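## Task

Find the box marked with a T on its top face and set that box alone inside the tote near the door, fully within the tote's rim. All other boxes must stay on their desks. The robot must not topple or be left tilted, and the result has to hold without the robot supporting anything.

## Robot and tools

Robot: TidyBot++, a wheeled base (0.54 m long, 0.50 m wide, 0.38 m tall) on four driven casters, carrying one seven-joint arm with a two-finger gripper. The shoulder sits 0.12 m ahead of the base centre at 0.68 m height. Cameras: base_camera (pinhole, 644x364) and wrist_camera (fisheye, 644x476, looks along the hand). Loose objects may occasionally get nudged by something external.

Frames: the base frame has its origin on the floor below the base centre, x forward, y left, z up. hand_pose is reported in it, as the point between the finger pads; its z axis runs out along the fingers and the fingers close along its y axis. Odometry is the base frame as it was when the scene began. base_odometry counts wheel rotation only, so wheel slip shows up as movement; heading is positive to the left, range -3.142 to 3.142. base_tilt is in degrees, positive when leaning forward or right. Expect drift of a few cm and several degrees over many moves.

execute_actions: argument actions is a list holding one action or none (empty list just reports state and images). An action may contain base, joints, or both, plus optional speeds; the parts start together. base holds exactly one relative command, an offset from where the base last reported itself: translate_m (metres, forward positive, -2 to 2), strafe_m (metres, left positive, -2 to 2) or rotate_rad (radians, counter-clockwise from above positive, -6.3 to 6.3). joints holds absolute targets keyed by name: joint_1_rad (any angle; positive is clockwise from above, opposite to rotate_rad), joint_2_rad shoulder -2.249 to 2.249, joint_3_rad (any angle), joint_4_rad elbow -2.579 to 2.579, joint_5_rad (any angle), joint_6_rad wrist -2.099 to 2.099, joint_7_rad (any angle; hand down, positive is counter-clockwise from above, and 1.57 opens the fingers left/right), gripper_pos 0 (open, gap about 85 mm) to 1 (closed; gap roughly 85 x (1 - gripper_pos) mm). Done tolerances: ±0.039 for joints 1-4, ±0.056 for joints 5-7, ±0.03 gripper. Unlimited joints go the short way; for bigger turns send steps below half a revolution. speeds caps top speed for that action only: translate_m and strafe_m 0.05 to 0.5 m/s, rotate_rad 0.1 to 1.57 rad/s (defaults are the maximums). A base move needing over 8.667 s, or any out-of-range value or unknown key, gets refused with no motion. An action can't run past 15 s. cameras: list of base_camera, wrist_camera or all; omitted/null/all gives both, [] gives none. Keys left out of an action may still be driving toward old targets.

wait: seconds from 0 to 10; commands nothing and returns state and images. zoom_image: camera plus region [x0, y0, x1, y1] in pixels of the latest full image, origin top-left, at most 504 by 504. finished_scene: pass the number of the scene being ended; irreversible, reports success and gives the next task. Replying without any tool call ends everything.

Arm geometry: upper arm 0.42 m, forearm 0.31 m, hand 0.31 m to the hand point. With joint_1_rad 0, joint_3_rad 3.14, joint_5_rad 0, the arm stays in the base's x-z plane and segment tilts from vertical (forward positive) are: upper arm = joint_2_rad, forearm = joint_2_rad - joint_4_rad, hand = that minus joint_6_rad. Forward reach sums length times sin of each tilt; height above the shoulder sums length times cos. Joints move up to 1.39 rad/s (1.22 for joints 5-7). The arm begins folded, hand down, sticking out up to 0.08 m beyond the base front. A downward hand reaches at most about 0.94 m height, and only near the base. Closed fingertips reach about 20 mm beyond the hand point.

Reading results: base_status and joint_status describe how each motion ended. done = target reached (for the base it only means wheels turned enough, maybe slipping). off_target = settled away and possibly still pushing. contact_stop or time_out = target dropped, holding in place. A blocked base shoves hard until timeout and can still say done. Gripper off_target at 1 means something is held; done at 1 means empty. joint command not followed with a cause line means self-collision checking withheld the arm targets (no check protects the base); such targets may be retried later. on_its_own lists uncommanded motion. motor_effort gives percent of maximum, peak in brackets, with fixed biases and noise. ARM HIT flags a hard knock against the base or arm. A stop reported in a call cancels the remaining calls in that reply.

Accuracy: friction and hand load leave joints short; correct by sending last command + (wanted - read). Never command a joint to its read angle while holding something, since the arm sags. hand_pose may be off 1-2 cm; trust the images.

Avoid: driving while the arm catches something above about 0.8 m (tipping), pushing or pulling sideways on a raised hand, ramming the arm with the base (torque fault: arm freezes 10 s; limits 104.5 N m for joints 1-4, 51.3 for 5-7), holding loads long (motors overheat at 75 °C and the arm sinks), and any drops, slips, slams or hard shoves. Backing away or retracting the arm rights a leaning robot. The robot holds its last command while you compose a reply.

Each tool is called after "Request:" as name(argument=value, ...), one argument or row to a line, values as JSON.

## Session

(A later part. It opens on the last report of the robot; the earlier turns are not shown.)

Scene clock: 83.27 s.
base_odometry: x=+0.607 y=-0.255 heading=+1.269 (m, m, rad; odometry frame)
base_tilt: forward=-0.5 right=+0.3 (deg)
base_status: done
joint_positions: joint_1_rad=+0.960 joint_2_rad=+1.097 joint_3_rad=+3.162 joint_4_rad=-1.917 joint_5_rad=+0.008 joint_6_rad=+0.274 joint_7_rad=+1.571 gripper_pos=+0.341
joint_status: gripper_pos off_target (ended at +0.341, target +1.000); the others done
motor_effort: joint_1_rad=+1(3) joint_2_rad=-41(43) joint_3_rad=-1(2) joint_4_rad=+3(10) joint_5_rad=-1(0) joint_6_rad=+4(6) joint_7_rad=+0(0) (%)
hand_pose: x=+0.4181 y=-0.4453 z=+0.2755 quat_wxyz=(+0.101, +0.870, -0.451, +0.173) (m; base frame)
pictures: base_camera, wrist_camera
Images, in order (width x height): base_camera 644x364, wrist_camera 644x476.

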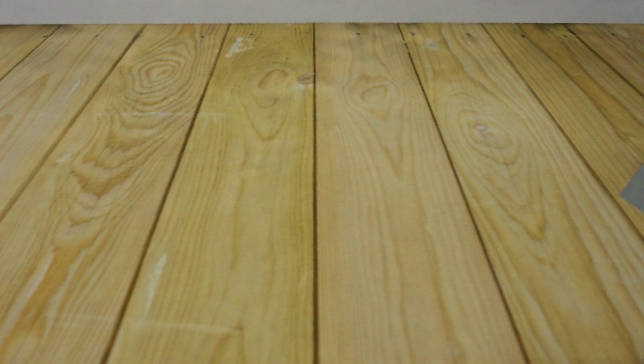

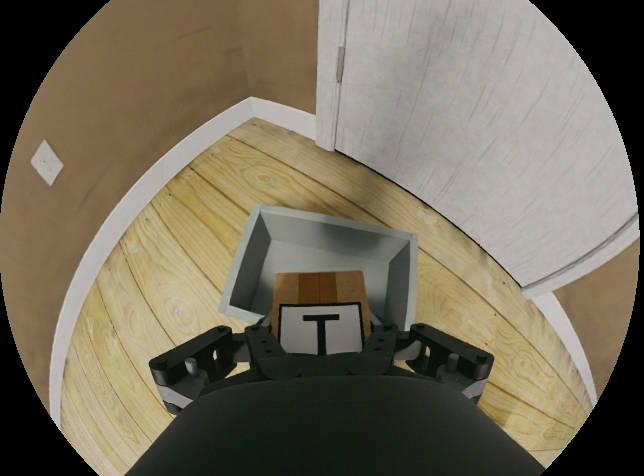

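Request:
execute_actions(
  actions=[
    {"joints":{"joint_2_rad":1.29,"joint_4_rad":-1.485,"joint_6_rad":0.09,"joint_7_rad":1.42,"gripper_pos":1}},
  ],
  cameras=["wrist_camera"],
)

Request:
execute_actions(
  actions=[
    {"joints":{"joint_2_rad":1.58,"joint_4_rad":-1.245,"joint_6_rad":0.18,"gripper_pos":1}},
  ],
  cameras=["wrist_camera"],
)

Scene clock: 85.13 s.
base_odometry: x=+0.607 y=-0.255 heading=+1.269 (m, m, rad; odometry frame)
base_tilt: forward=-0.5 right=+0.3 (deg)
base_status: not commanded
joint_positions: joint_1_rad=+0.960 joint_2_rad=+1.283 joint_3_rad=+3.162 joint_4_rad=-1.502 joint_5_rad=+0.008 joint_6_rad=+0.111 joint_7_rad=+1.449 gripper_pos=+0.341
joint_status: gripper_pos off_target (ended at +0.341, target +1.000); the others done
motor_effort: joint_1_rad=+1(0) joint_2_rad=-49(49) joint_3_rad=+0(1) joint_4_rad=+7(5) joint_5_rad=+0(1) joint_6_rad=+4(4) joint_7_rad=+0(1) (%)
hand_pose: x=+0.4850 y=-0.5419 z=+0.2289 quat_wxyz=(+0.104, +0.836, -0.498, +0.207) (m; base frame)
pictures: wrist_camera
Images, in order (width x height): wrist_camera 644x476.

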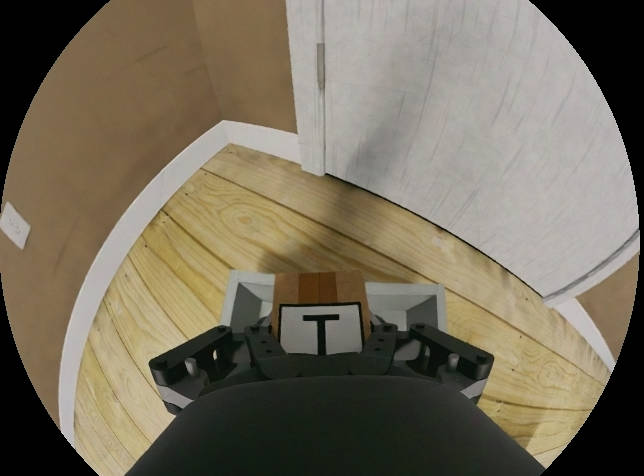

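Scene clock: 86.83 s.
base_odometry: x=+0.607 y=-0.255 heading=+1.269 (m, m, rad; odometry frame)
base_tilt: forward=-0.5 right=+0.3 (deg)
base_status: not commanded
joint_positions: joint_1_rad=+0.960 joint_2_rad=+1.591 joint_3_rad=+3.162 joint_4_rad=-1.260 joint_5_rad=+0.008 joint_6_rad=+0.154 joint_7_rad=+1.449 gripper_pos=+0.341
joint_status: gripper_pos off_target (ended at +0.341, target +1.000); the others done
motor_effort: joint_1_rad=+1(1) joint_2_rad=-49(53) joint_3_rad=+0(1) joint_4_rad=+5(7) joint_5_rad=-1(0) joint_6_rad=+4(5) joint_7_rad=+0(1) (%)
hand_pose: x=+0.4806 y=-0.5339 z=+0.0911 quat_wxyz=(+0.099, +0.840, -0.496, +0.197) (m; base frame)
pictures: wrist_camera
Images, in order (width x height): wrist_camera 644x476.

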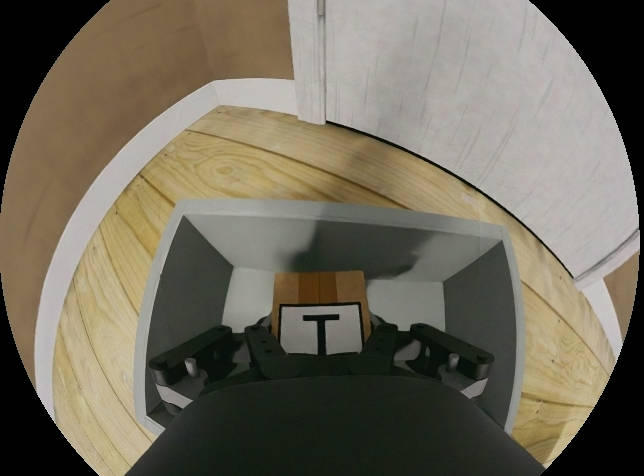

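Request:
execute_actions(
  actions=[
    {"joints":{"joint_2_rad":1.665,"joint_4_rad":-1.195,"joint_6_rad":0.23,"gripper_pos":1}},
  ],
  cameras=["wrist_camera"],
)

Scene clock: 88.00 s.
base_odometry: x=+0.607 y=-0.255 heading=+1.269 (m, m, rad; odometry frame)
base_tilt: forward=-0.5 right=+0.3 (deg)
base_status: not commanded
joint_positions: joint_1_rad=+0.960 joint_2_rad=+1.664 joint_3_rad=+3.162 joint_4_rad=-1.207 joint_5_rad=+0.008 joint_6_rad=+0.206 joint_7_rad=+1.449 gripper_pos=+0.341
joint_status: gripper_pos off_target (ended at +0.341, target +1.000); the others done
motor_effort: joint_1_rad=+1(0) joint_2_rad=-48(51) joint_3_rad=-1(1) joint_4_rad=+5(7) joint_5_rad=+0(1) joint_6_rad=+4(5) joint_7_rad=+0(1) (%)
hand_pose: x=+0.4816 y=-0.5345 z=+0.0630 quat_wxyz=(+0.105, +0.837, -0.494, +0.212) (m; base frame)
pictures: wrist_camera
Images, in order (width x height): wrist_camera 644x476.

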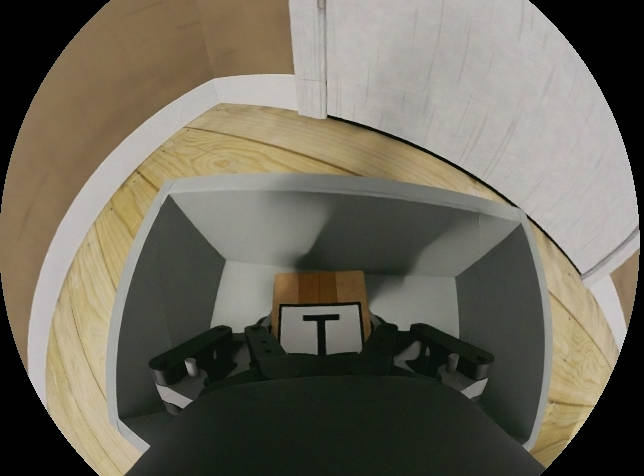

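Request:
execute_actions(
  actions=[
    {"joints":{"joint_2_rad":1.705,"joint_4_rad":-1.17,"gripper_pos":1}},
  ],
  cameras=[],
)

Request:
execute_actions(
  actions=[
    {"joints":{"gripper_pos":0.1}},
  ],
  cameras=["wrist_camera"],
)

Request:
execute_actions(
  actions=[
    {"joints":{"joint_2_rad":1.2,"joint_4_rad":-1.7}},
  ],
  cameras=["wrist_camera"],
)

Scene clock: 89.03 s.
base_odometry: x=+0.607 y=-0.255 heading=+1.269 (m, m, rad; odometry frame)
base_tilt: forward=-0.5 right=+0.3 (deg)
base_status: not commanded
joint_positions: joint_1_rad=+0.960 joint_2_rad=+1.700 joint_3_rad=+3.162 joint_4_rad=-1.181 joint_5_rad=+0.008 joint_6_rad=+0.206 joint_7_rad=+1.449 gripper_pos=+0.341
joint_status: gripper_pos off_target (ended at +0.341, target +1.000); the others done
motor_effort: joint_1_rad=+0(0) joint_2_rad=-48(49) joint_3_rad=+0(2) joint_4_rad=+5(6) joint_5_rad=+0(1) joint_6_rad=+4(5) joint_7_rad=+0(0) (%)
hand_pose: x=+0.4775 y=-0.5283 z=+0.0458 quat_wxyz=(+0.103, +0.838, -0.494, +0.207) (m; base frame)
pictures: none
No camera images: the call's "cameras" was empty. Leave "cameras" out to get every camera's image.

Scene clock: 90.07 s.
base_odometry: x=+0.607 y=-0.255 heading=+1.269 (m, m, rad; odometry frame)
base_tilt: forward=-0.5 right=+0.3 (deg)
base_status: not commanded
joint_positions: joint_1_rad=+0.960 joint_2_rad=+1.700 joint_3_rad=+3.162 joint_4_rad=-1.181 joint_5_rad=+0.008 joint_6_rad=+0.206 joint_7_rad=+1.449 gripper_pos=+0.100
joint_status: all done
motor_effort: joint_1_rad=+0(1) joint_2_rad=-47(48) joint_3_rad=-1(1) joint_4_rad=+5(6) joint_5_rad=-1(1) joint_6_rad=+4(4) joint_7_rad=+0(0) (%)
hand_pose: x=+0.4776 y=-0.5284 z=+0.0458 quat_wxyz=(+0.103, +0.838, -0.494, +0.207) (m; base frame)
pictures: wrist_camera
Images, in order (width x height): wrist_camera 644x476.

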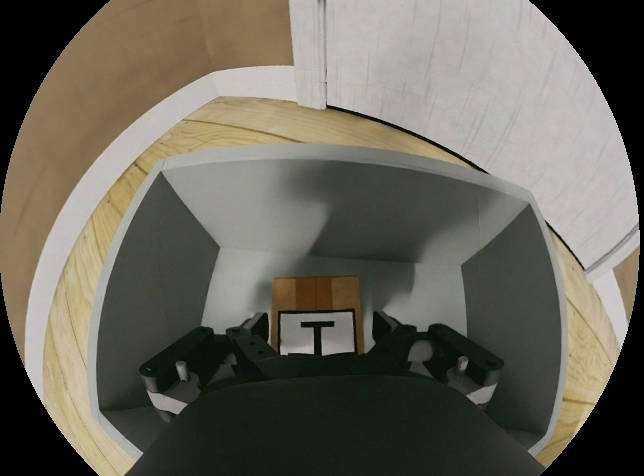

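Scene clock: 91.83 s.
base_odometry: x=+0.607 y=-0.255 heading=+1.269 (m, m, rad; odometry frame)
base_tilt: forward=-0.5 right=+0.3 (deg)
base_status: not commanded
joint_positions: joint_1_rad=+0.960 joint_2_rad=+1.208 joint_3_rad=+3.162 joint_4_rad=-1.687 joint_5_rad=+0.008 joint_6_rad=+0.209 joint_7_rad=+1.449 gripper_pos=+0.100
joint_status: all done
motor_effort: joint_1_rad=+0(1) joint_2_rad=-44(49) joint_3_rad=-1(0) joint_4_rad=+4(6) joint_5_rad=-1(1) joint_6_rad=+4(4) joint_7_rad=+0(0) (%)
hand_pose: x=+0.4582 y=-0.5034 z=+0.2466 quat_wxyz=(+0.101, +0.837, -0.499, +0.202) (m; base frame)
pictures: wrist_camera
Images, in order (width x height): wrist_camera 644x476.

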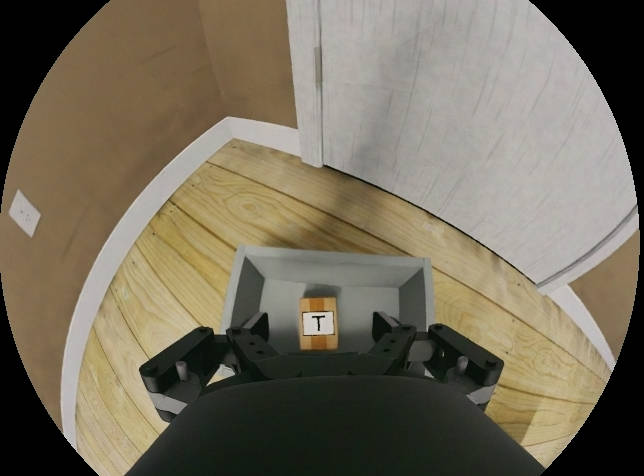

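Request:
finished_scene(
  scene=1,
)

The scene is finished: the task was done.


## Next scene

Find the box marked with a C on its top face and set that box alone inside the tote near the door, fully within the tote's rim. All other boxes must stay on their desks. The robot must not topple or be left tilted, and the result has to hold without the robot supporting anything.

Request:
execute_actions(
  actions=[],
)

Scene clock: 0.00 s.
base_odometry: x=+0.000 y=+0.000 heading=+0.000 (m, m, rad; odometry frame)
base_tilt: forward=-0.5 right=+0.3 (deg)
base_status: not commanded
joint_positions: joint_1_rad=+0.018 joint_2_rad=-0.307 joint_3_rad=+3.093 joint_4_rad=-2.502 joint_5_rad=-0.013 joint_6_rad=-0.869 joint_7_rad=+1.574 gripper_pos=+0.000
joint_status: not commanded
motor_effort: joint_1_rad=+1 joint_2_rad=-2 joint_3_rad=+0 joint_4_rad=+11 joint_5_rad=+0 joint_6_rad=+0 joint_7_rad=+0 (%)
hand_pose: x=+0.2705 y=+0.0073 z=+0.5886 quat_wxyz=(+0.002, +0.999, +0.012, +0.039) (m; base frame)
pictures: base_camera, wrist_camera
Images, in order (width x height): base_camera 644x364, wrist_camera 644x476.

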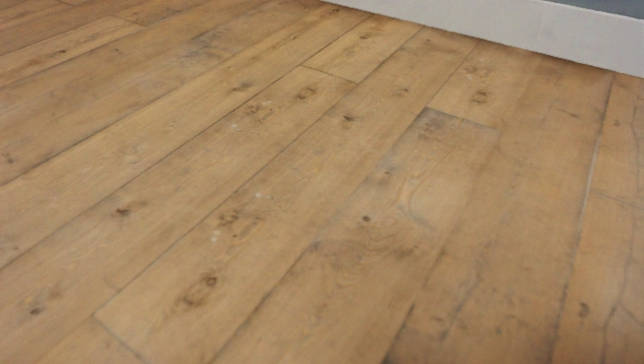

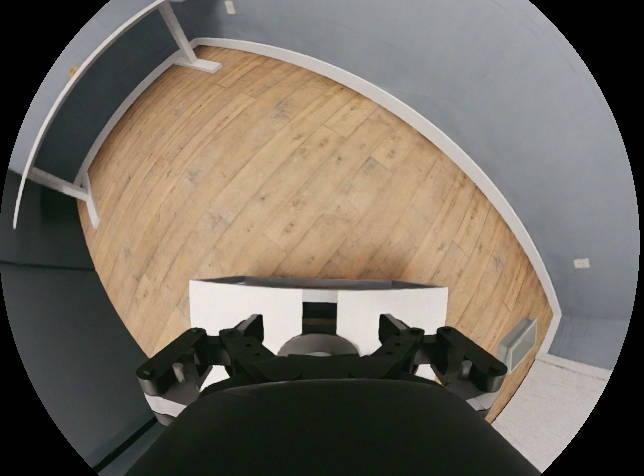

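Request:
execute_actions(
  actions=[
    {"base":{"rotate_rad":1.0},"joints":{"joint_1_rad":-0.02,"joint_2_rad":-0.1,"joint_3_rad":3.16,"joint_4_rad":-0.6,"joint_5_rad":0.03,"joint_6_rad":-1.7}},
  ],
)

Request:
execute_actions(
  actions=[
    {"base":{"translate_m":0.6},"joints":{"joint_2_rad":0.2,"joint_4_rad":-0.4,"joint_6_rad":-1.8}},
  ],
)

Scene clock: 3.17 s.
base_odometry: x=+0.000 y=+0.000 heading=+0.999 (m, m, rad; odometry frame)
base_tilt: forward=-0.5 right=+0.3 (deg)
base_status: done
joint_positions: joint_1_rad=+0.007 joint_2_rad=-0.120 joint_3_rad=+3.144 joint_4_rad=-0.609 joint_5_rad=-0.003 joint_6_rad=-1.675 joint_7_rad=+1.574 gripper_pos=+0.000
joint_status: all done
motor_effort: joint_1_rad=+0(2) joint_2_rad=-9(13) joint_3_rad=+0(1) joint_4_rad=+10(16) joint_5_rad=+0(0) joint_6_rad=+8(8) joint_7_rad=+0(0) (%)
hand_pose: x=+0.4743 y=-0.0013 z=+1.2032 quat_wxyz=(+0.002, +0.883, -0.002, +0.470) (m; base frame)
pictures: base_camera, wrist_camera
Images, in order (width x height): base_camera 644x364, wrist_camera 644x476.

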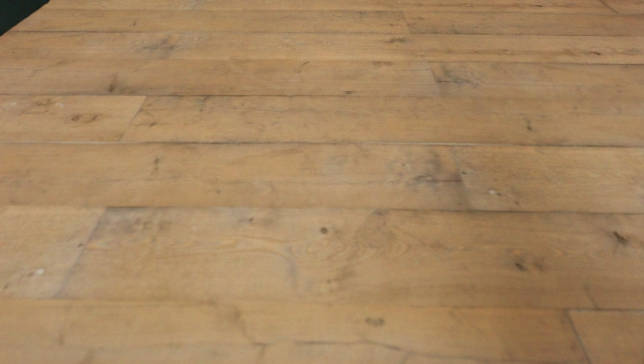

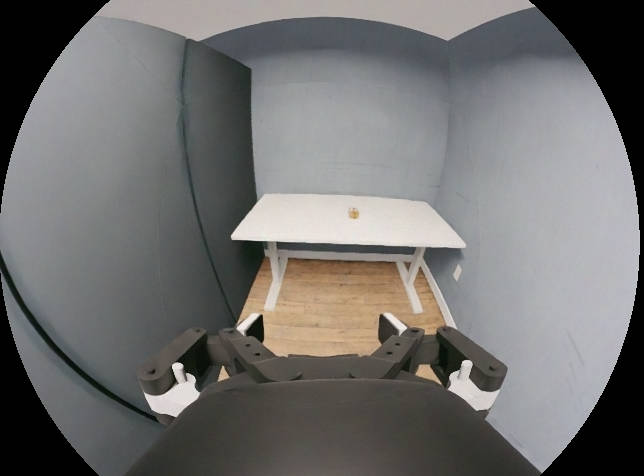

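Scene clock: 5.70 s.
base_odometry: x=+0.324 y=+0.505 heading=+1.000 (m, m, rad; odometry frame)
base_tilt: forward=-0.5 right=+0.3 (deg)
base_status: done
joint_positions: joint_1_rad=+0.007 joint_2_rad=+0.205 joint_3_rad=+3.144 joint_4_rad=-0.412 joint_5_rad=-0.002 joint_6_rad=-1.775 joint_7_rad=+1.574 gripper_pos=+0.000
joint_status: all done
motor_effort: joint_1_rad=+1(0) joint_2_rad=-23(28) joint_3_rad=+0(0) joint_4_rad=+11(13) joint_5_rad=-1(1) joint_6_rad=+6(8) joint_7_rad=+0(0) (%)
hand_pose: x=+0.5984 y=-0.0024 z=+1.1224 quat_wxyz=(+0.002, +0.931, -0.002, +0.366) (m; base frame)
pictures: base_camera, wrist_camera
Images, in order (width x height): base_camera 644x364, wrist_camera 644x476.

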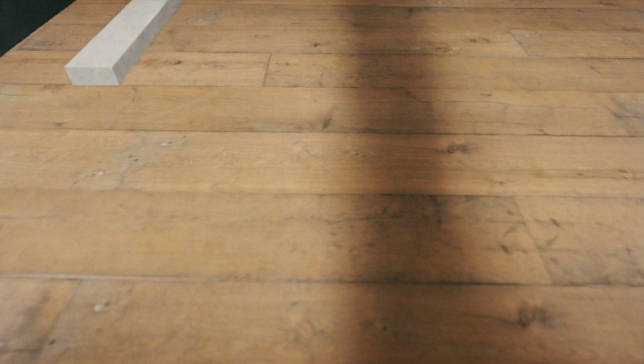

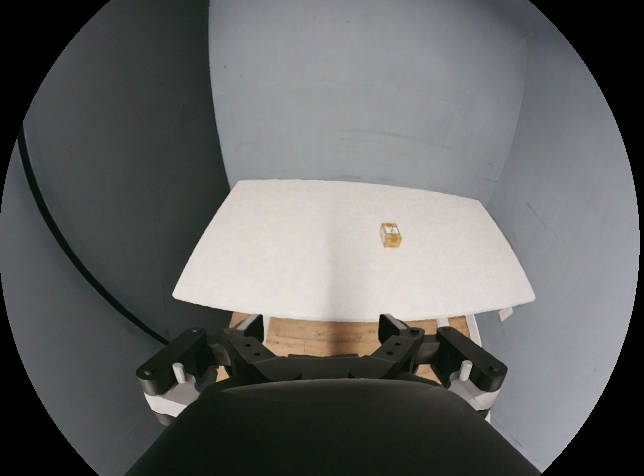

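Request:
zoom_image(
  camera="wrist_camera",
  region=[365, 215, 415, 255],
)

Region (365, 215, 415, 255) of wrist_camera's 644x476 image, scaled by 10.080; it fills the top 403 rows of this view, and the rest is white.

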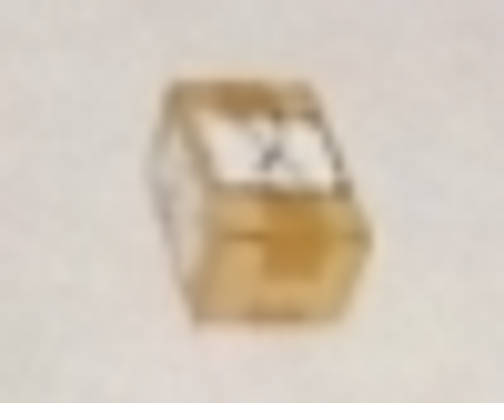

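Request:
execute_actions(
  actions=[
    {"base":{"translate_m":-1.1},"joints":{"joint_2_rad":-0.5,"joint_4_rad":-1.2,"joint_6_rad":-1.9,"joint_1_rad":-2.4}},
  ],
  cameras=["wrist_camera"],
)

Scene clock: 10.00 s.
base_odometry: x=-0.269 y=-0.422 heading=+1.001 (m, m, rad; odometry frame)
base_tilt: forward=-0.5 right=+0.3 (deg)
base_status: done
joint_positions: joint_1_rad=-2.374 joint_2_rad=-0.484 joint_3_rad=+3.148 joint_4_rad=-1.189 joint_5_rad=+0.002 joint_6_rad=-1.875 joint_7_rad=+1.574 gripper_pos=+0.000
joint_status: all done
motor_effort: joint_1_rad=+1(2) joint_2_rad=+4(28) joint_3_rad=+1(2) joint_4_rad=+11(12) joint_5_rad=-1(2) joint_6_rad=+5(7) joint_7_rad=+0(1) (%)
hand_pose: x=-0.0052 y=+0.1214 z=+1.0303 quat_wxyz=(-0.257, +0.361, +0.890, +0.104) (m; base frame)
pictures: wrist_camera
Images, in order (width x height): wrist_camera 644x476.

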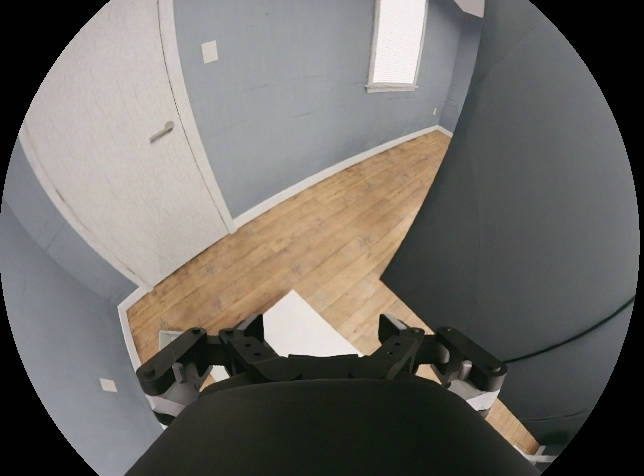

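Request:
execute_actions(
  actions=[
    {"base":{"strafe_m":0.25},"joints":{"joint_1_rad":-1.3}},
  ],
  cameras=[],
)

Request:
execute_actions(
  actions=[
    {"base":{"translate_m":-0.55}},
  ],
  cameras=["wrist_camera"],
)

Scene clock: 12.67 s.
base_odometry: x=-0.480 y=-0.287 heading=+1.002 (m, m, rad; odometry frame)
base_tilt: forward=-0.5 right=+0.3 (deg)
base_status: done
joint_positions: joint_1_rad=-1.325 joint_2_rad=-0.492 joint_3_rad=+3.150 joint_4_rad=-1.191 joint_5_rad=+0.002 joint_6_rad=-1.877 joint_7_rad=+1.574 gripper_pos=+0.000
joint_status: all done
motor_effort: joint_1_rad=+1(0) joint_2_rad=+5(7) joint_3_rad=+0(2) joint_4_rad=+11(12) joint_5_rad=+0(0) joint_6_rad=+5(5) joint_7_rad=+0(0) (%)
hand_pose: x=+0.1622 y=+0.1648 z=+1.0303 quat_wxyz=(-0.171, +0.759, +0.588, +0.220) (m; base frame)
pictures: none
No camera images: the call's "cameras" was empty. Leave "cameras" out to get every camera's image.

Scene clock: 15.10 s.
base_odometry: x=-0.776 y=-0.750 heading=+1.001 (m, m, rad; odometry frame)
base_tilt: forward=-0.6 right=+0.3 (deg)
base_status: done
joint_positions: joint_1_rad=-1.325 joint_2_rad=-0.492 joint_3_rad=+3.152 joint_4_rad=-1.192 joint_5_rad=+0.003 joint_6_rad=-1.877 joint_7_rad=+1.574 gripper_pos=+0.000
joint_status: not commanded
motor_effort: joint_1_rad=+0(1) joint_2_rad=+5(6) joint_3_rad=+0(2) joint_4_rad=+12(12) joint_5_rad=-1(2) joint_6_rad=+5(5) joint_7_rad=+1(0) (%)
hand_pose: x=+0.1630 y=+0.1646 z=+1.0303 quat_wxyz=(-0.171, +0.760, +0.587, +0.220) (m; base frame)
pictures: wrist_camera
Images, in order (width x height): wrist_camera 644x476.

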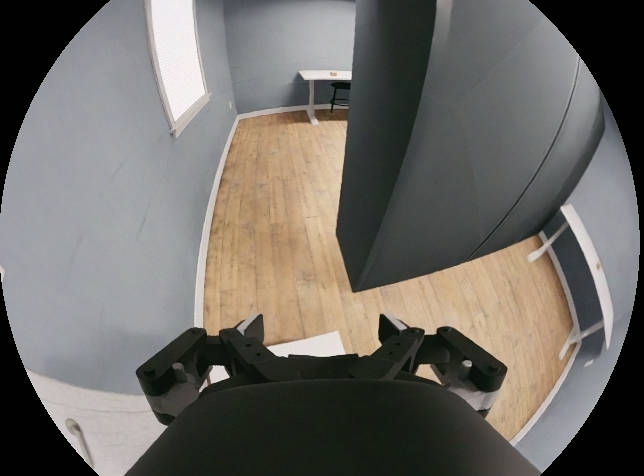

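Request:
execute_actions(
  actions=[
    {"base":{"strafe_m":1.9},"joints":{"joint_1_rad":-0.8,"joint_6_rad":-1.6}},
  ],
  cameras=["wrist_camera"],
)

Scene clock: 20.40 s.
base_odometry: x=-2.377 y=+0.273 heading=+1.002 (m, m, rad; odometry frame)
base_tilt: forward=-0.5 right=+0.3 (deg)
base_status: done
joint_positions: joint_1_rad=-0.825 joint_2_rad=-0.498 joint_3_rad=+3.152 joint_4_rad=-1.192 joint_5_rad=+0.003 joint_6_rad=-1.623 joint_7_rad=+1.574 gripper_pos=+0.000
joint_status: all done
motor_effort: joint_1_rad=+1(1) joint_2_rad=+2(9) joint_3_rad=+0(2) joint_4_rad=+13(13) joint_5_rad=+0(0) joint_6_rad=+6(6) joint_7_rad=+0(1) (%)
hand_pose: x=+0.2769 y=+0.1655 z=+1.0820 quat_wxyz=(-0.159, +0.841, +0.363, +0.368) (m; base frame)
pictures: wrist_camera
Images, in order (width x height): wrist_camera 644x476.

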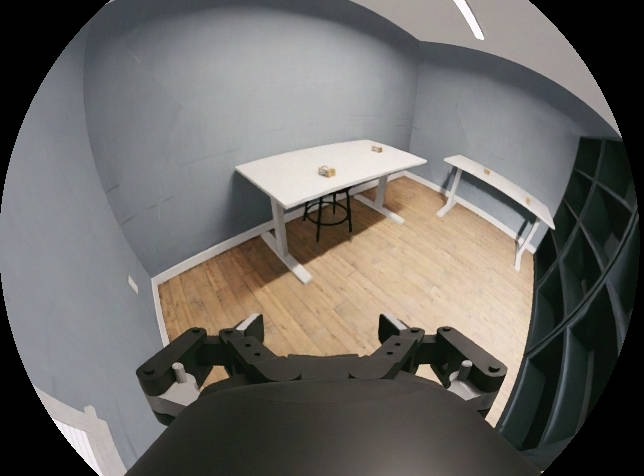

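Request:
execute_actions(
  actions=[
    {"base":{"translate_m":1.2},"joints":{"joint_1_rad":-1.59,"joint_2_rad":0.5,"joint_4_rad":-0.2,"joint_6_rad":-1.5}},
  ],
)

Scene clock: 24.43 s.
base_odometry: x=-1.731 y=+1.285 heading=+1.002 (m, m, rad; odometry frame)
base_tilt: forward=-0.5 right=+0.2 (deg)
base_status: done
joint_positions: joint_1_rad=-1.572 joint_2_rad=+0.498 joint_3_rad=+3.152 joint_4_rad=-0.213 joint_5_rad=+0.004 joint_6_rad=-1.525 joint_7_rad=+1.574 gripper_pos=+0.000
joint_status: all done
motor_effort: joint_1_rad=+1(4) joint_2_rad=-36(39) joint_3_rad=-1(1) joint_4_rad=+12(13) joint_5_rad=-1(1) joint_6_rad=+7(7) joint_7_rad=+0(0) (%)
hand_pose: x=+0.1217 y=+0.6514 z=+1.0974 quat_wxyz=(-0.305, +0.637, +0.635, +0.314) (m; base frame)
pictures: base_camera, wrist_camera
Images, in order (width x height): base_camera 644x364, wrist_camera 644x476.

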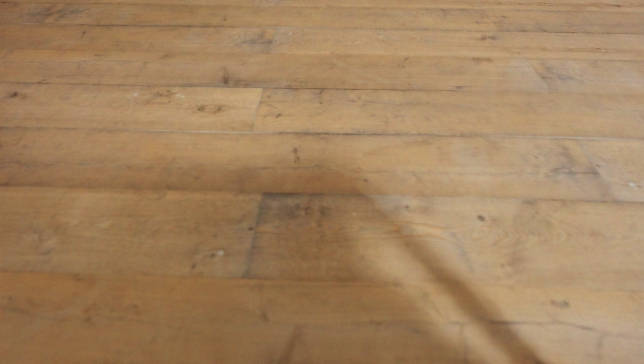

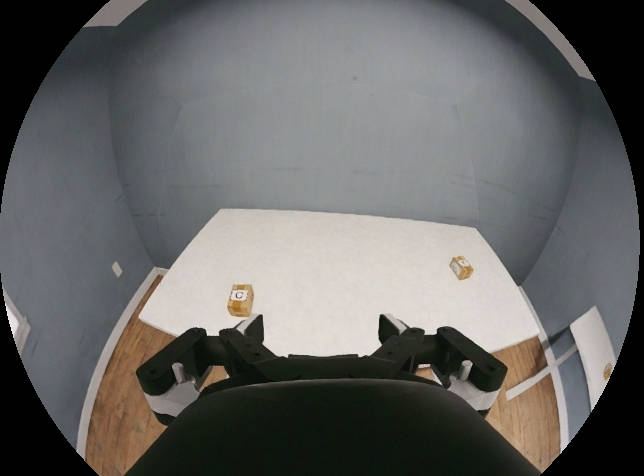

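Request:
zoom_image(
  camera="wrist_camera",
  region=[215, 275, 265, 325],
)

Request:
zoom_image(
  camera="wrist_camera",
  region=[435, 245, 485, 290],
)

Region (215, 275, 265, 325) of wrist_camera's 644x476 image, scaled by 10.080.

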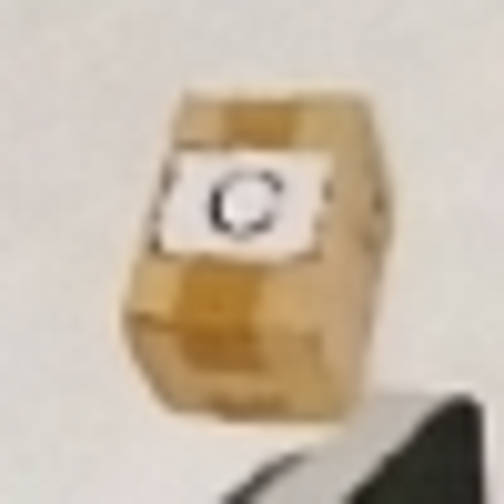

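Region (435, 245, 485, 290) of wrist_camera's 644x476 image, scaled by 10.080; it fills the top 454 rows of this view, and the rest is white.

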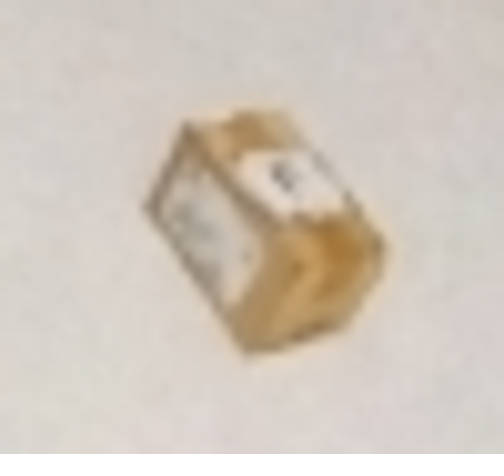

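Request:
execute_actions(
  actions=[
    {"base":{"strafe_m":0.38},"joints":{"joint_1_rad":-1.96,"joint_2_rad":0.4,"joint_4_rad":-0.62,"joint_6_rad":-1.8}},
  ],
  cameras=["wrist_camera"],
)

Scene clock: 27.43 s.
base_odometry: x=-2.051 y=+1.490 heading=+1.001 (m, m, rad; odometry frame)
base_tilt: forward=-0.6 right=+0.2 (deg)
base_status: done
joint_positions: joint_1_rad=-1.936 joint_2_rad=+0.415 joint_3_rad=+3.152 joint_4_rad=-0.613 joint_5_rad=+0.004 joint_6_rad=-1.775 joint_7_rad=+1.574 gripper_pos=+0.000
joint_status: all done
motor_effort: joint_1_rad=+1(3) joint_2_rad=-34(40) joint_3_rad=+0(1) joint_4_rad=+13(15) joint_5_rad=+0(1) joint_6_rad=+3(8) joint_7_rad=+0(0) (%)
hand_pose: x=-0.0711 y=+0.5079 z=+0.9354 quat_wxyz=(-0.136, +0.562, +0.810, +0.100) (m; base frame)
pictures: wrist_camera
Images, in order (width x height): wrist_camera 644x476.

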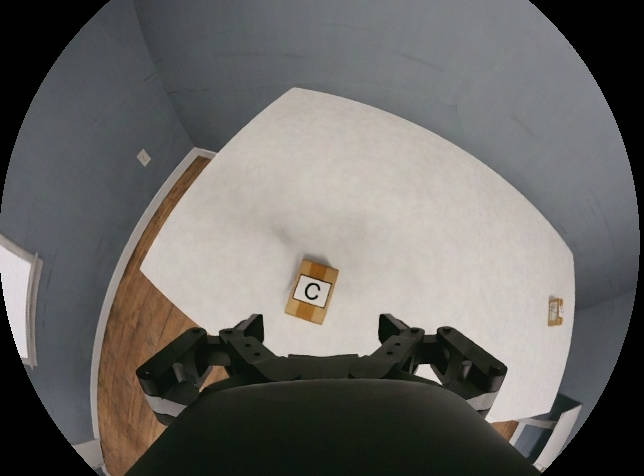

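Request:
execute_actions(
  actions=[
    {"joints":{"joint_1_rad":-1.975,"joint_2_rad":0.665,"joint_4_rad":-0.475,"joint_6_rad":-1.865,"joint_7_rad":1.27}},
  ],
  cameras=["wrist_camera"],
)

Scene clock: 29.40 s.
base_odometry: x=-2.051 y=+1.490 heading=+1.001 (m, m, rad; odometry frame)
base_tilt: forward=-0.6 right=+0.2 (deg)
base_status: not commanded
joint_positions: joint_1_rad=-1.949 joint_2_rad=+0.673 joint_3_rad=+3.152 joint_4_rad=-0.486 joint_5_rad=+0.004 joint_6_rad=-1.840 joint_7_rad=+1.293 gripper_pos=+0.000
joint_status: all done
motor_effort: joint_1_rad=+0(1) joint_2_rad=-43(48) joint_3_rad=+0(1) joint_4_rad=+13(14) joint_5_rad=-1(0) joint_6_rad=+1(3) joint_7_rad=+1(1) (%)
hand_pose: x=-0.0969 y=+0.5542 z=+0.8287 quat_wxyz=(-0.062, +0.672, +0.737, +0.037) (m; base frame)
pictures: wrist_camera
Images, in order (width x height): wrist_camera 644x476.

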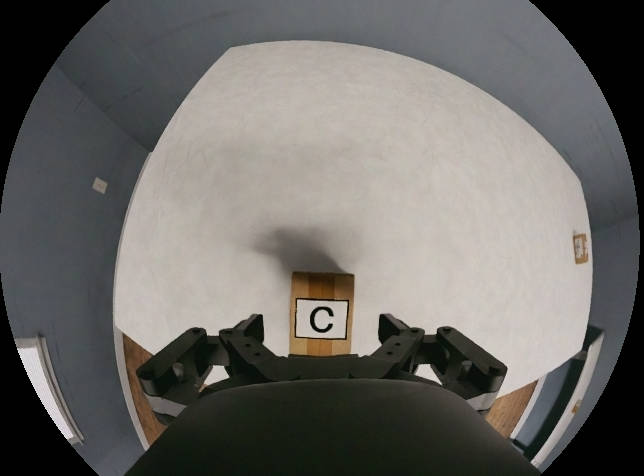

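Request:
execute_actions(
  actions=[
    {"joints":{"joint_2_rad":0.6,"joint_4_rad":-0.82,"joint_6_rad":-1.56}},
  ],
  cameras=["wrist_camera"],
)

Scene clock: 31.27 s.
base_odometry: x=-2.051 y=+1.490 heading=+1.001 (m, m, rad; odometry frame)
base_tilt: forward=-0.6 right=+0.2 (deg)
base_status: not commanded
joint_positions: joint_1_rad=-1.949 joint_2_rad=+0.617 joint_3_rad=+3.152 joint_4_rad=-0.811 joint_5_rad=+0.004 joint_6_rad=-1.584 joint_7_rad=+1.293 gripper_pos=+0.000
joint_status: all done
motor_effort: joint_1_rad=+0(1) joint_2_rad=-42(43) joint_3_rad=-1(0) joint_4_rad=+14(14) joint_5_rad=-1(0) joint_6_rad=+1(0) joint_7_rad=+0(0) (%)
hand_pose: x=-0.0963 y=+0.5545 z=+0.7608 quat_wxyz=(-0.056, +0.672, +0.737, +0.033) (m; base frame)
pictures: wrist_camera
Images, in order (width x height): wrist_camera 644x476.

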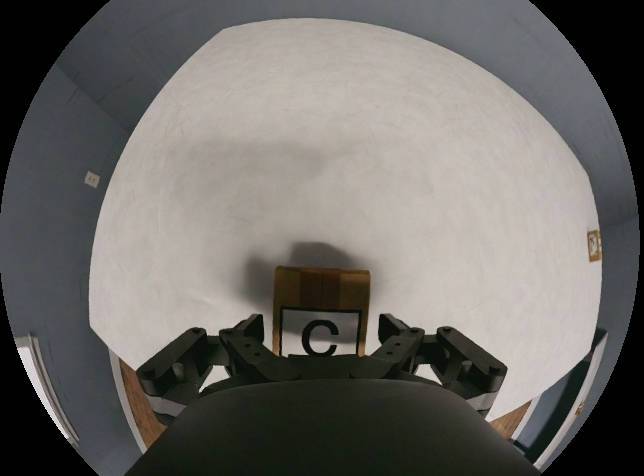

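Request:
execute_actions(
  actions=[
    {"joints":{"gripper_pos":1}},
  ],
  cameras=[],
)

Request:
execute_actions(
  actions=[
    {"joints":{"joint_2_rad":0.3,"gripper_pos":1}},
  ],
  cameras=["wrist_camera"],
)

Scene clock: 32.53 s.
base_odometry: x=-2.051 y=+1.490 heading=+1.001 (m, m, rad; odometry frame)
base_tilt: forward=-0.6 right=+0.2 (deg)
base_status: not commanded
joint_positions: joint_1_rad=-1.949 joint_2_rad=+0.612 joint_3_rad=+3.152 joint_4_rad=-0.814 joint_5_rad=+0.004 joint_6_rad=-1.584 joint_7_rad=+1.293 gripper_pos=+0.347
joint_status: gripper_pos off_target (ended at +0.347, target +1.000)
motor_effort: joint_1_rad=+0(2) joint_2_rad=-43(44) joint_3_rad=+0(1) joint_4_rad=+16(16) joint_5_rad=-1(1) joint_6_rad=+1(2) joint_7_rad=+1(1) (%)
hand_pose: x=-0.0961 y=+0.5535 z=+0.7629 quat_wxyz=(-0.057, +0.672, +0.737, +0.034) (m; base frame)
pictures: none
No camera images: the call's "cameras" was empty. Leave "cameras" out to get every camera's image.

Scene clock: 34.20 s.
base_odometry: x=-2.051 y=+1.490 heading=+1.001 (m, m, rad; odometry frame)
base_tilt: forward=-0.5 right=+0.2 (deg)
base_status: not commanded
joint_positions: joint_1_rad=-1.949 joint_2_rad=+0.299 joint_3_rad=+3.152 joint_4_rad=-0.818 joint_5_rad=+0.004 joint_6_rad=-1.584 joint_7_rad=+1.293 gripper_pos=+0.347
joint_status: gripper_pos off_target (ended at +0.347, target +1.000); the others done
motor_effort: joint_1_rad=+0(1) joint_2_rad=-32(47) joint_3_rad=+0(1) joint_4_rad=+15(16) joint_5_rad=+0(1) joint_6_rad=+4(4) joint_7_rad=+0(1) (%)
hand_pose: x=-0.0760 y=+0.5030 z=+0.9402 quat_wxyz=(-0.194, +0.658, +0.721, +0.101) (m; base frame)
pictures: wrist_camera
Images, in order (width x height): wrist_camera 644x476.

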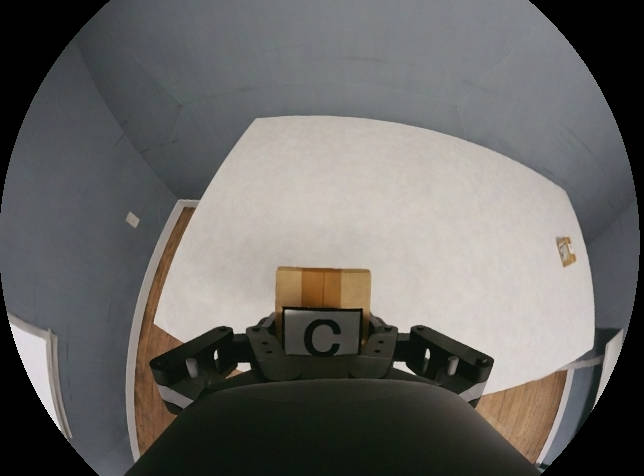

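Request:
execute_actions(
  actions=[
    {"base":{"translate_m":-1.2},"joints":{"joint_1_rad":1.6,"joint_2_rad":-0.5,"joint_4_rad":-1.3,"joint_6_rad":-1.7,"joint_7_rad":1.6,"gripper_pos":1}},
  ],
  cameras=["wrist_camera"],
)

Scene clock: 38.07 s.
base_odometry: x=-2.699 y=+0.480 heading=+1.001 (m, m, rad; odometry frame)
base_tilt: forward=-0.5 right=+0.3 (deg)
base_status: done
joint_positions: joint_1_rad=-4.659 joint_2_rad=-0.483 joint_3_rad=+3.157 joint_4_rad=-1.291 joint_5_rad=+0.005 joint_6_rad=-1.679 joint_7_rad=+1.574 gripper_pos=+0.347
joint_status: gripper_pos off_target (ended at +0.347, target +1.000); the others done
motor_effort: joint_1_rad=+2(3) joint_2_rad=+2(32) joint_3_rad=+0(2) joint_4_rad=+14(15) joint_5_rad=-1(2) joint_6_rad=+6(7) joint_7_rad=+0(0) (%)
hand_pose: x=+0.1013 y=-0.2208 z=+1.0248 quat_wxyz=(-0.234, -0.646, +0.692, -0.220) (m; base frame)
pictures: wrist_camera
Images, in order (width x height): wrist_camera 644x476.

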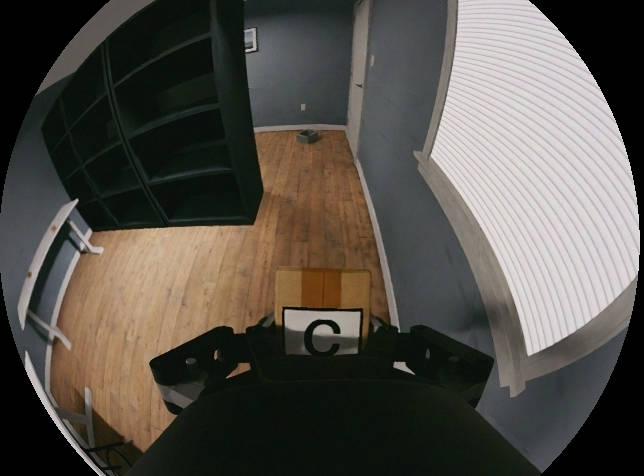

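Request:
execute_actions(
  actions=[
    {"base":{"strafe_m":-2.0},"joints":{"joint_2_rad":0.3,"joint_4_rad":-2.0,"joint_6_rad":-0.3,"gripper_pos":1}},
  ],
  cameras=["wrist_camera"],
)

Scene clock: 43.57 s.
base_odometry: x=-1.017 y=-0.602 heading=+1.000 (m, m, rad; odometry frame)
base_tilt: forward=-0.5 right=+0.3 (deg)
base_status: done
joint_positions: joint_1_rad=-4.659 joint_2_rad=+0.301 joint_3_rad=+3.157 joint_4_rad=-1.996 joint_5_rad=+0.005 joint_6_rad=-0.323 joint_7_rad=+1.574 gripper_pos=+0.347
joint_status: gripper_pos off_target (ended at +0.347, target +1.000); the others done
motor_effort: joint_1_rad=+2(1) joint_2_rad=-30(32) joint_3_rad=+0(0) joint_4_rad=+13(17) joint_5_rad=-1(1) joint_6_rad=+5(8) joint_7_rad=+0(0) (%)
hand_pose: x=+0.0842 y=-0.5141 z=+0.6052 quat_wxyz=(-0.191, -0.663, +0.703, -0.173) (m; base frame)
pictures: wrist_camera
Images, in order (width x height): wrist_camera 644x476.

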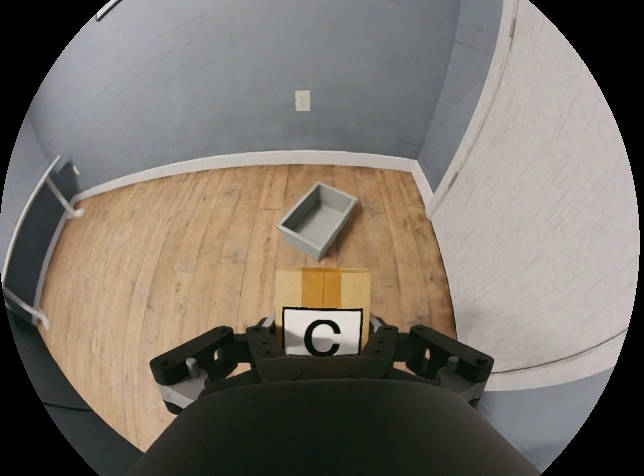

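Request:
execute_actions(
  actions=[
    {"base":{"strafe_m":-0.43},"joints":{"joint_1_rad":1.69,"joint_2_rad":1.15,"joint_4_rad":-1.445,"joint_6_rad":-0.48,"joint_7_rad":2.71,"gripper_pos":1}},
  ],
  cameras=["wrist_camera"],
)

Scene clock: 46.10 s.
base_odometry: x=-0.655 y=-0.835 heading=+0.999 (m, m, rad; odometry frame)
base_tilt: forward=-0.5 right=+0.3 (deg)
base_status: done
joint_positions: joint_1_rad=-4.620 joint_2_rad=+1.149 joint_3_rad=+3.157 joint_4_rad=-1.454 joint_5_rad=+0.005 joint_6_rad=-0.455 joint_7_rad=+2.687 gripper_pos=+0.347
joint_status: gripper_pos off_target (ended at +0.347, target +1.000); the others done
motor_effort: joint_1_rad=+1(2) joint_2_rad=-47(49) joint_3_rad=-1(1) joint_4_rad=+7(14) joint_5_rad=-1(1) joint_6_rad=+0(6) joint_7_rad=+1(0) (%)
hand_pose: x=+0.0576 y=-0.5679 z=+0.2739 quat_wxyz=(-0.043, -0.962, +0.270, +0.001) (m; base frame)
pictures: wrist_camera
Images, in order (width x height): wrist_camera 644x476.

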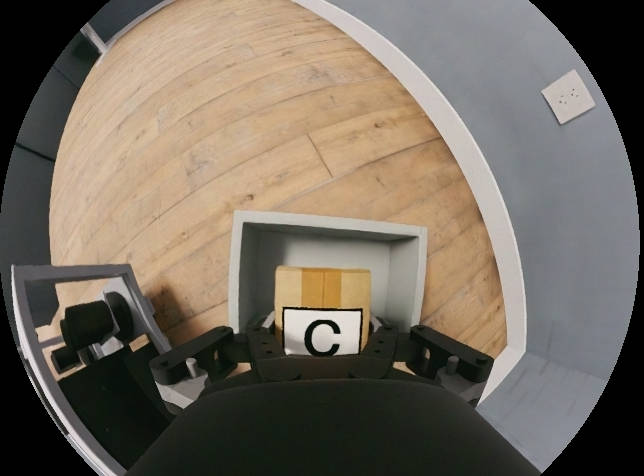

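Request:
execute_actions(
  actions=[
    {"joints":{"joint_2_rad":1.595,"joint_4_rad":-1.09,"joint_6_rad":-0.35,"gripper_pos":1}},
  ],
  cameras=["wrist_camera"],
)

Scene clock: 53.80 s.
base_odometry: x=-0.655 y=-0.835 heading=+0.999 (m, m, rad; odometry frame)
base_tilt: forward=-0.5 right=+0.3 (deg)
base_status: not commanded
joint_positions: joint_1_rad=-4.620 joint_2_rad=+1.603 joint_3_rad=+3.157 joint_4_rad=-1.102 joint_5_rad=+0.005 joint_6_rad=-0.375 joint_7_rad=+2.687 gripper_pos=+0.347
joint_status: gripper_pos off_target (ended at +0.347, target +1.000); the others done
motor_effort: joint_1_rad=+0(0) joint_2_rad=-49(53) joint_3_rad=-1(1) joint_4_rad=+6(7) joint_5_rad=+0(1) joint_6_rad=+0(1) joint_7_rad=+1(0) (%)
hand_pose: x=+0.0578 y=-0.5691 z=+0.0723 quat_wxyz=(-0.032, -0.963, +0.267, +0.003) (m; base frame)
pictures: wrist_camera
Images, in order (width x height): wrist_camera 644x476.

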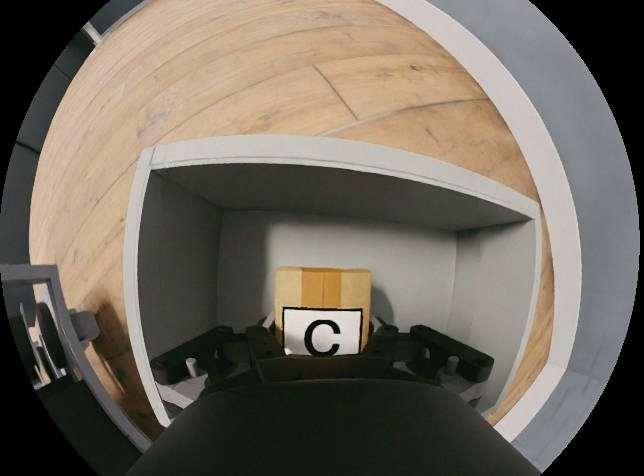

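Request:
execute_actions(
  actions=[
    {"joints":{"joint_2_rad":1.67,"joint_4_rad":-1.03,"gripper_pos":1}},
  ],
  cameras=[],
)

Request:
execute_actions(
  actions=[
    {"joints":{"gripper_pos":0.1}},
  ],
  cameras=[],
)

Request:
execute_actions(
  actions=[
    {"joints":{"joint_2_rad":1.2,"joint_4_rad":-1.42,"joint_6_rad":-0.46}},
  ],
  cameras=["wrist_camera"],
)

Scene clock: 55.17 s.
base_odometry: x=-0.655 y=-0.835 heading=+0.999 (m, m, rad; odometry frame)
base_tilt: forward=-0.5 right=+0.3 (deg)
base_status: not commanded
joint_positions: joint_1_rad=-4.620 joint_2_rad=+1.662 joint_3_rad=+3.157 joint_4_rad=-1.038 joint_5_rad=+0.005 joint_6_rad=-0.373 joint_7_rad=+2.687 gripper_pos=+0.347
joint_status: gripper_pos off_target (ended at +0.347, target +1.000); the others done
motor_effort: joint_1_rad=+1(1) joint_2_rad=-46(51) joint_3_rad=-1(1) joint_4_rad=+5(6) joint_5_rad=+0(0) joint_6_rad=+0(1) joint_7_rad=+0(1) (%)
hand_pose: x=+0.0577 y=-0.5716 z=+0.0484 quat_wxyz=(-0.035, -0.963, +0.267, +0.002) (m; base frame)
pictures: none
No camera images: the call's "cameras" was empty. Leave "cameras" out to get every camera's image.

Scene clock: 56.20 s.
base_odometry: x=-0.655 y=-0.835 heading=+0.999 (m, m, rad; odometry frame)
base_tilt: forward=-0.5 right=+0.3 (deg)
base_status: not commanded
joint_positions: joint_1_rad=-4.620 joint_2_rad=+1.663 joint_3_rad=+3.157 joint_4_rad=-1.037 joint_5_rad=+0.005 joint_6_rad=-0.373 joint_7_rad=+2.687 gripper_pos=+0.100
joint_status: all done
motor_effort: joint_1_rad=+1(2) joint_2_rad=-48(50) joint_3_rad=-1(0) joint_4_rad=+5(6) joint_5_rad=+0(0) joint_6_rad=+0(1) joint_7_rad=+1(0) (%)
hand_pose: x=+0.0575 y=-0.5714 z=+0.0483 quat_wxyz=(-0.035, -0.963, +0.267, +0.002) (m; base frame)
pictures: none
No camera images: the call's "cameras" was empty. Leave "cameras" out to get every camera's image.

Scene clock: 57.90 s.
base_odometry: x=-0.655 y=-0.835 heading=+0.999 (m, m, rad; odometry frame)
base_tilt: forward=-0.5 right=+0.3 (deg)
base_status: not commanded
joint_positions: joint_1_rad=-4.620 joint_2_rad=+1.201 joint_3_rad=+3.157 joint_4_rad=-1.409 joint_5_rad=+0.005 joint_6_rad=-0.436 joint_7_rad=+2.687 gripper_pos=+0.100
joint_status: all done
motor_effort: joint_1_rad=+1(1) joint_2_rad=-47(51) joint_3_rad=+0(1) joint_4_rad=+7(7) joint_5_rad=+0(1) joint_6_rad=+1(0) joint_7_rad=+0(1) (%)
hand_pose: x=+0.0563 y=-0.5780 z=+0.2527 quat_wxyz=(-0.048, -0.962, +0.270, +0.000) (m; base frame)
pictures: wrist_camera
Images, in order (width x height): wrist_camera 644x476.

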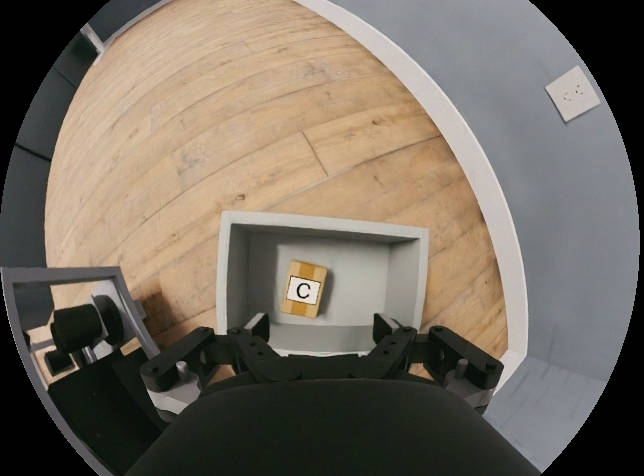

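Request:
finished_scene(
  scene=2,
)

The scene is finished: the task was done.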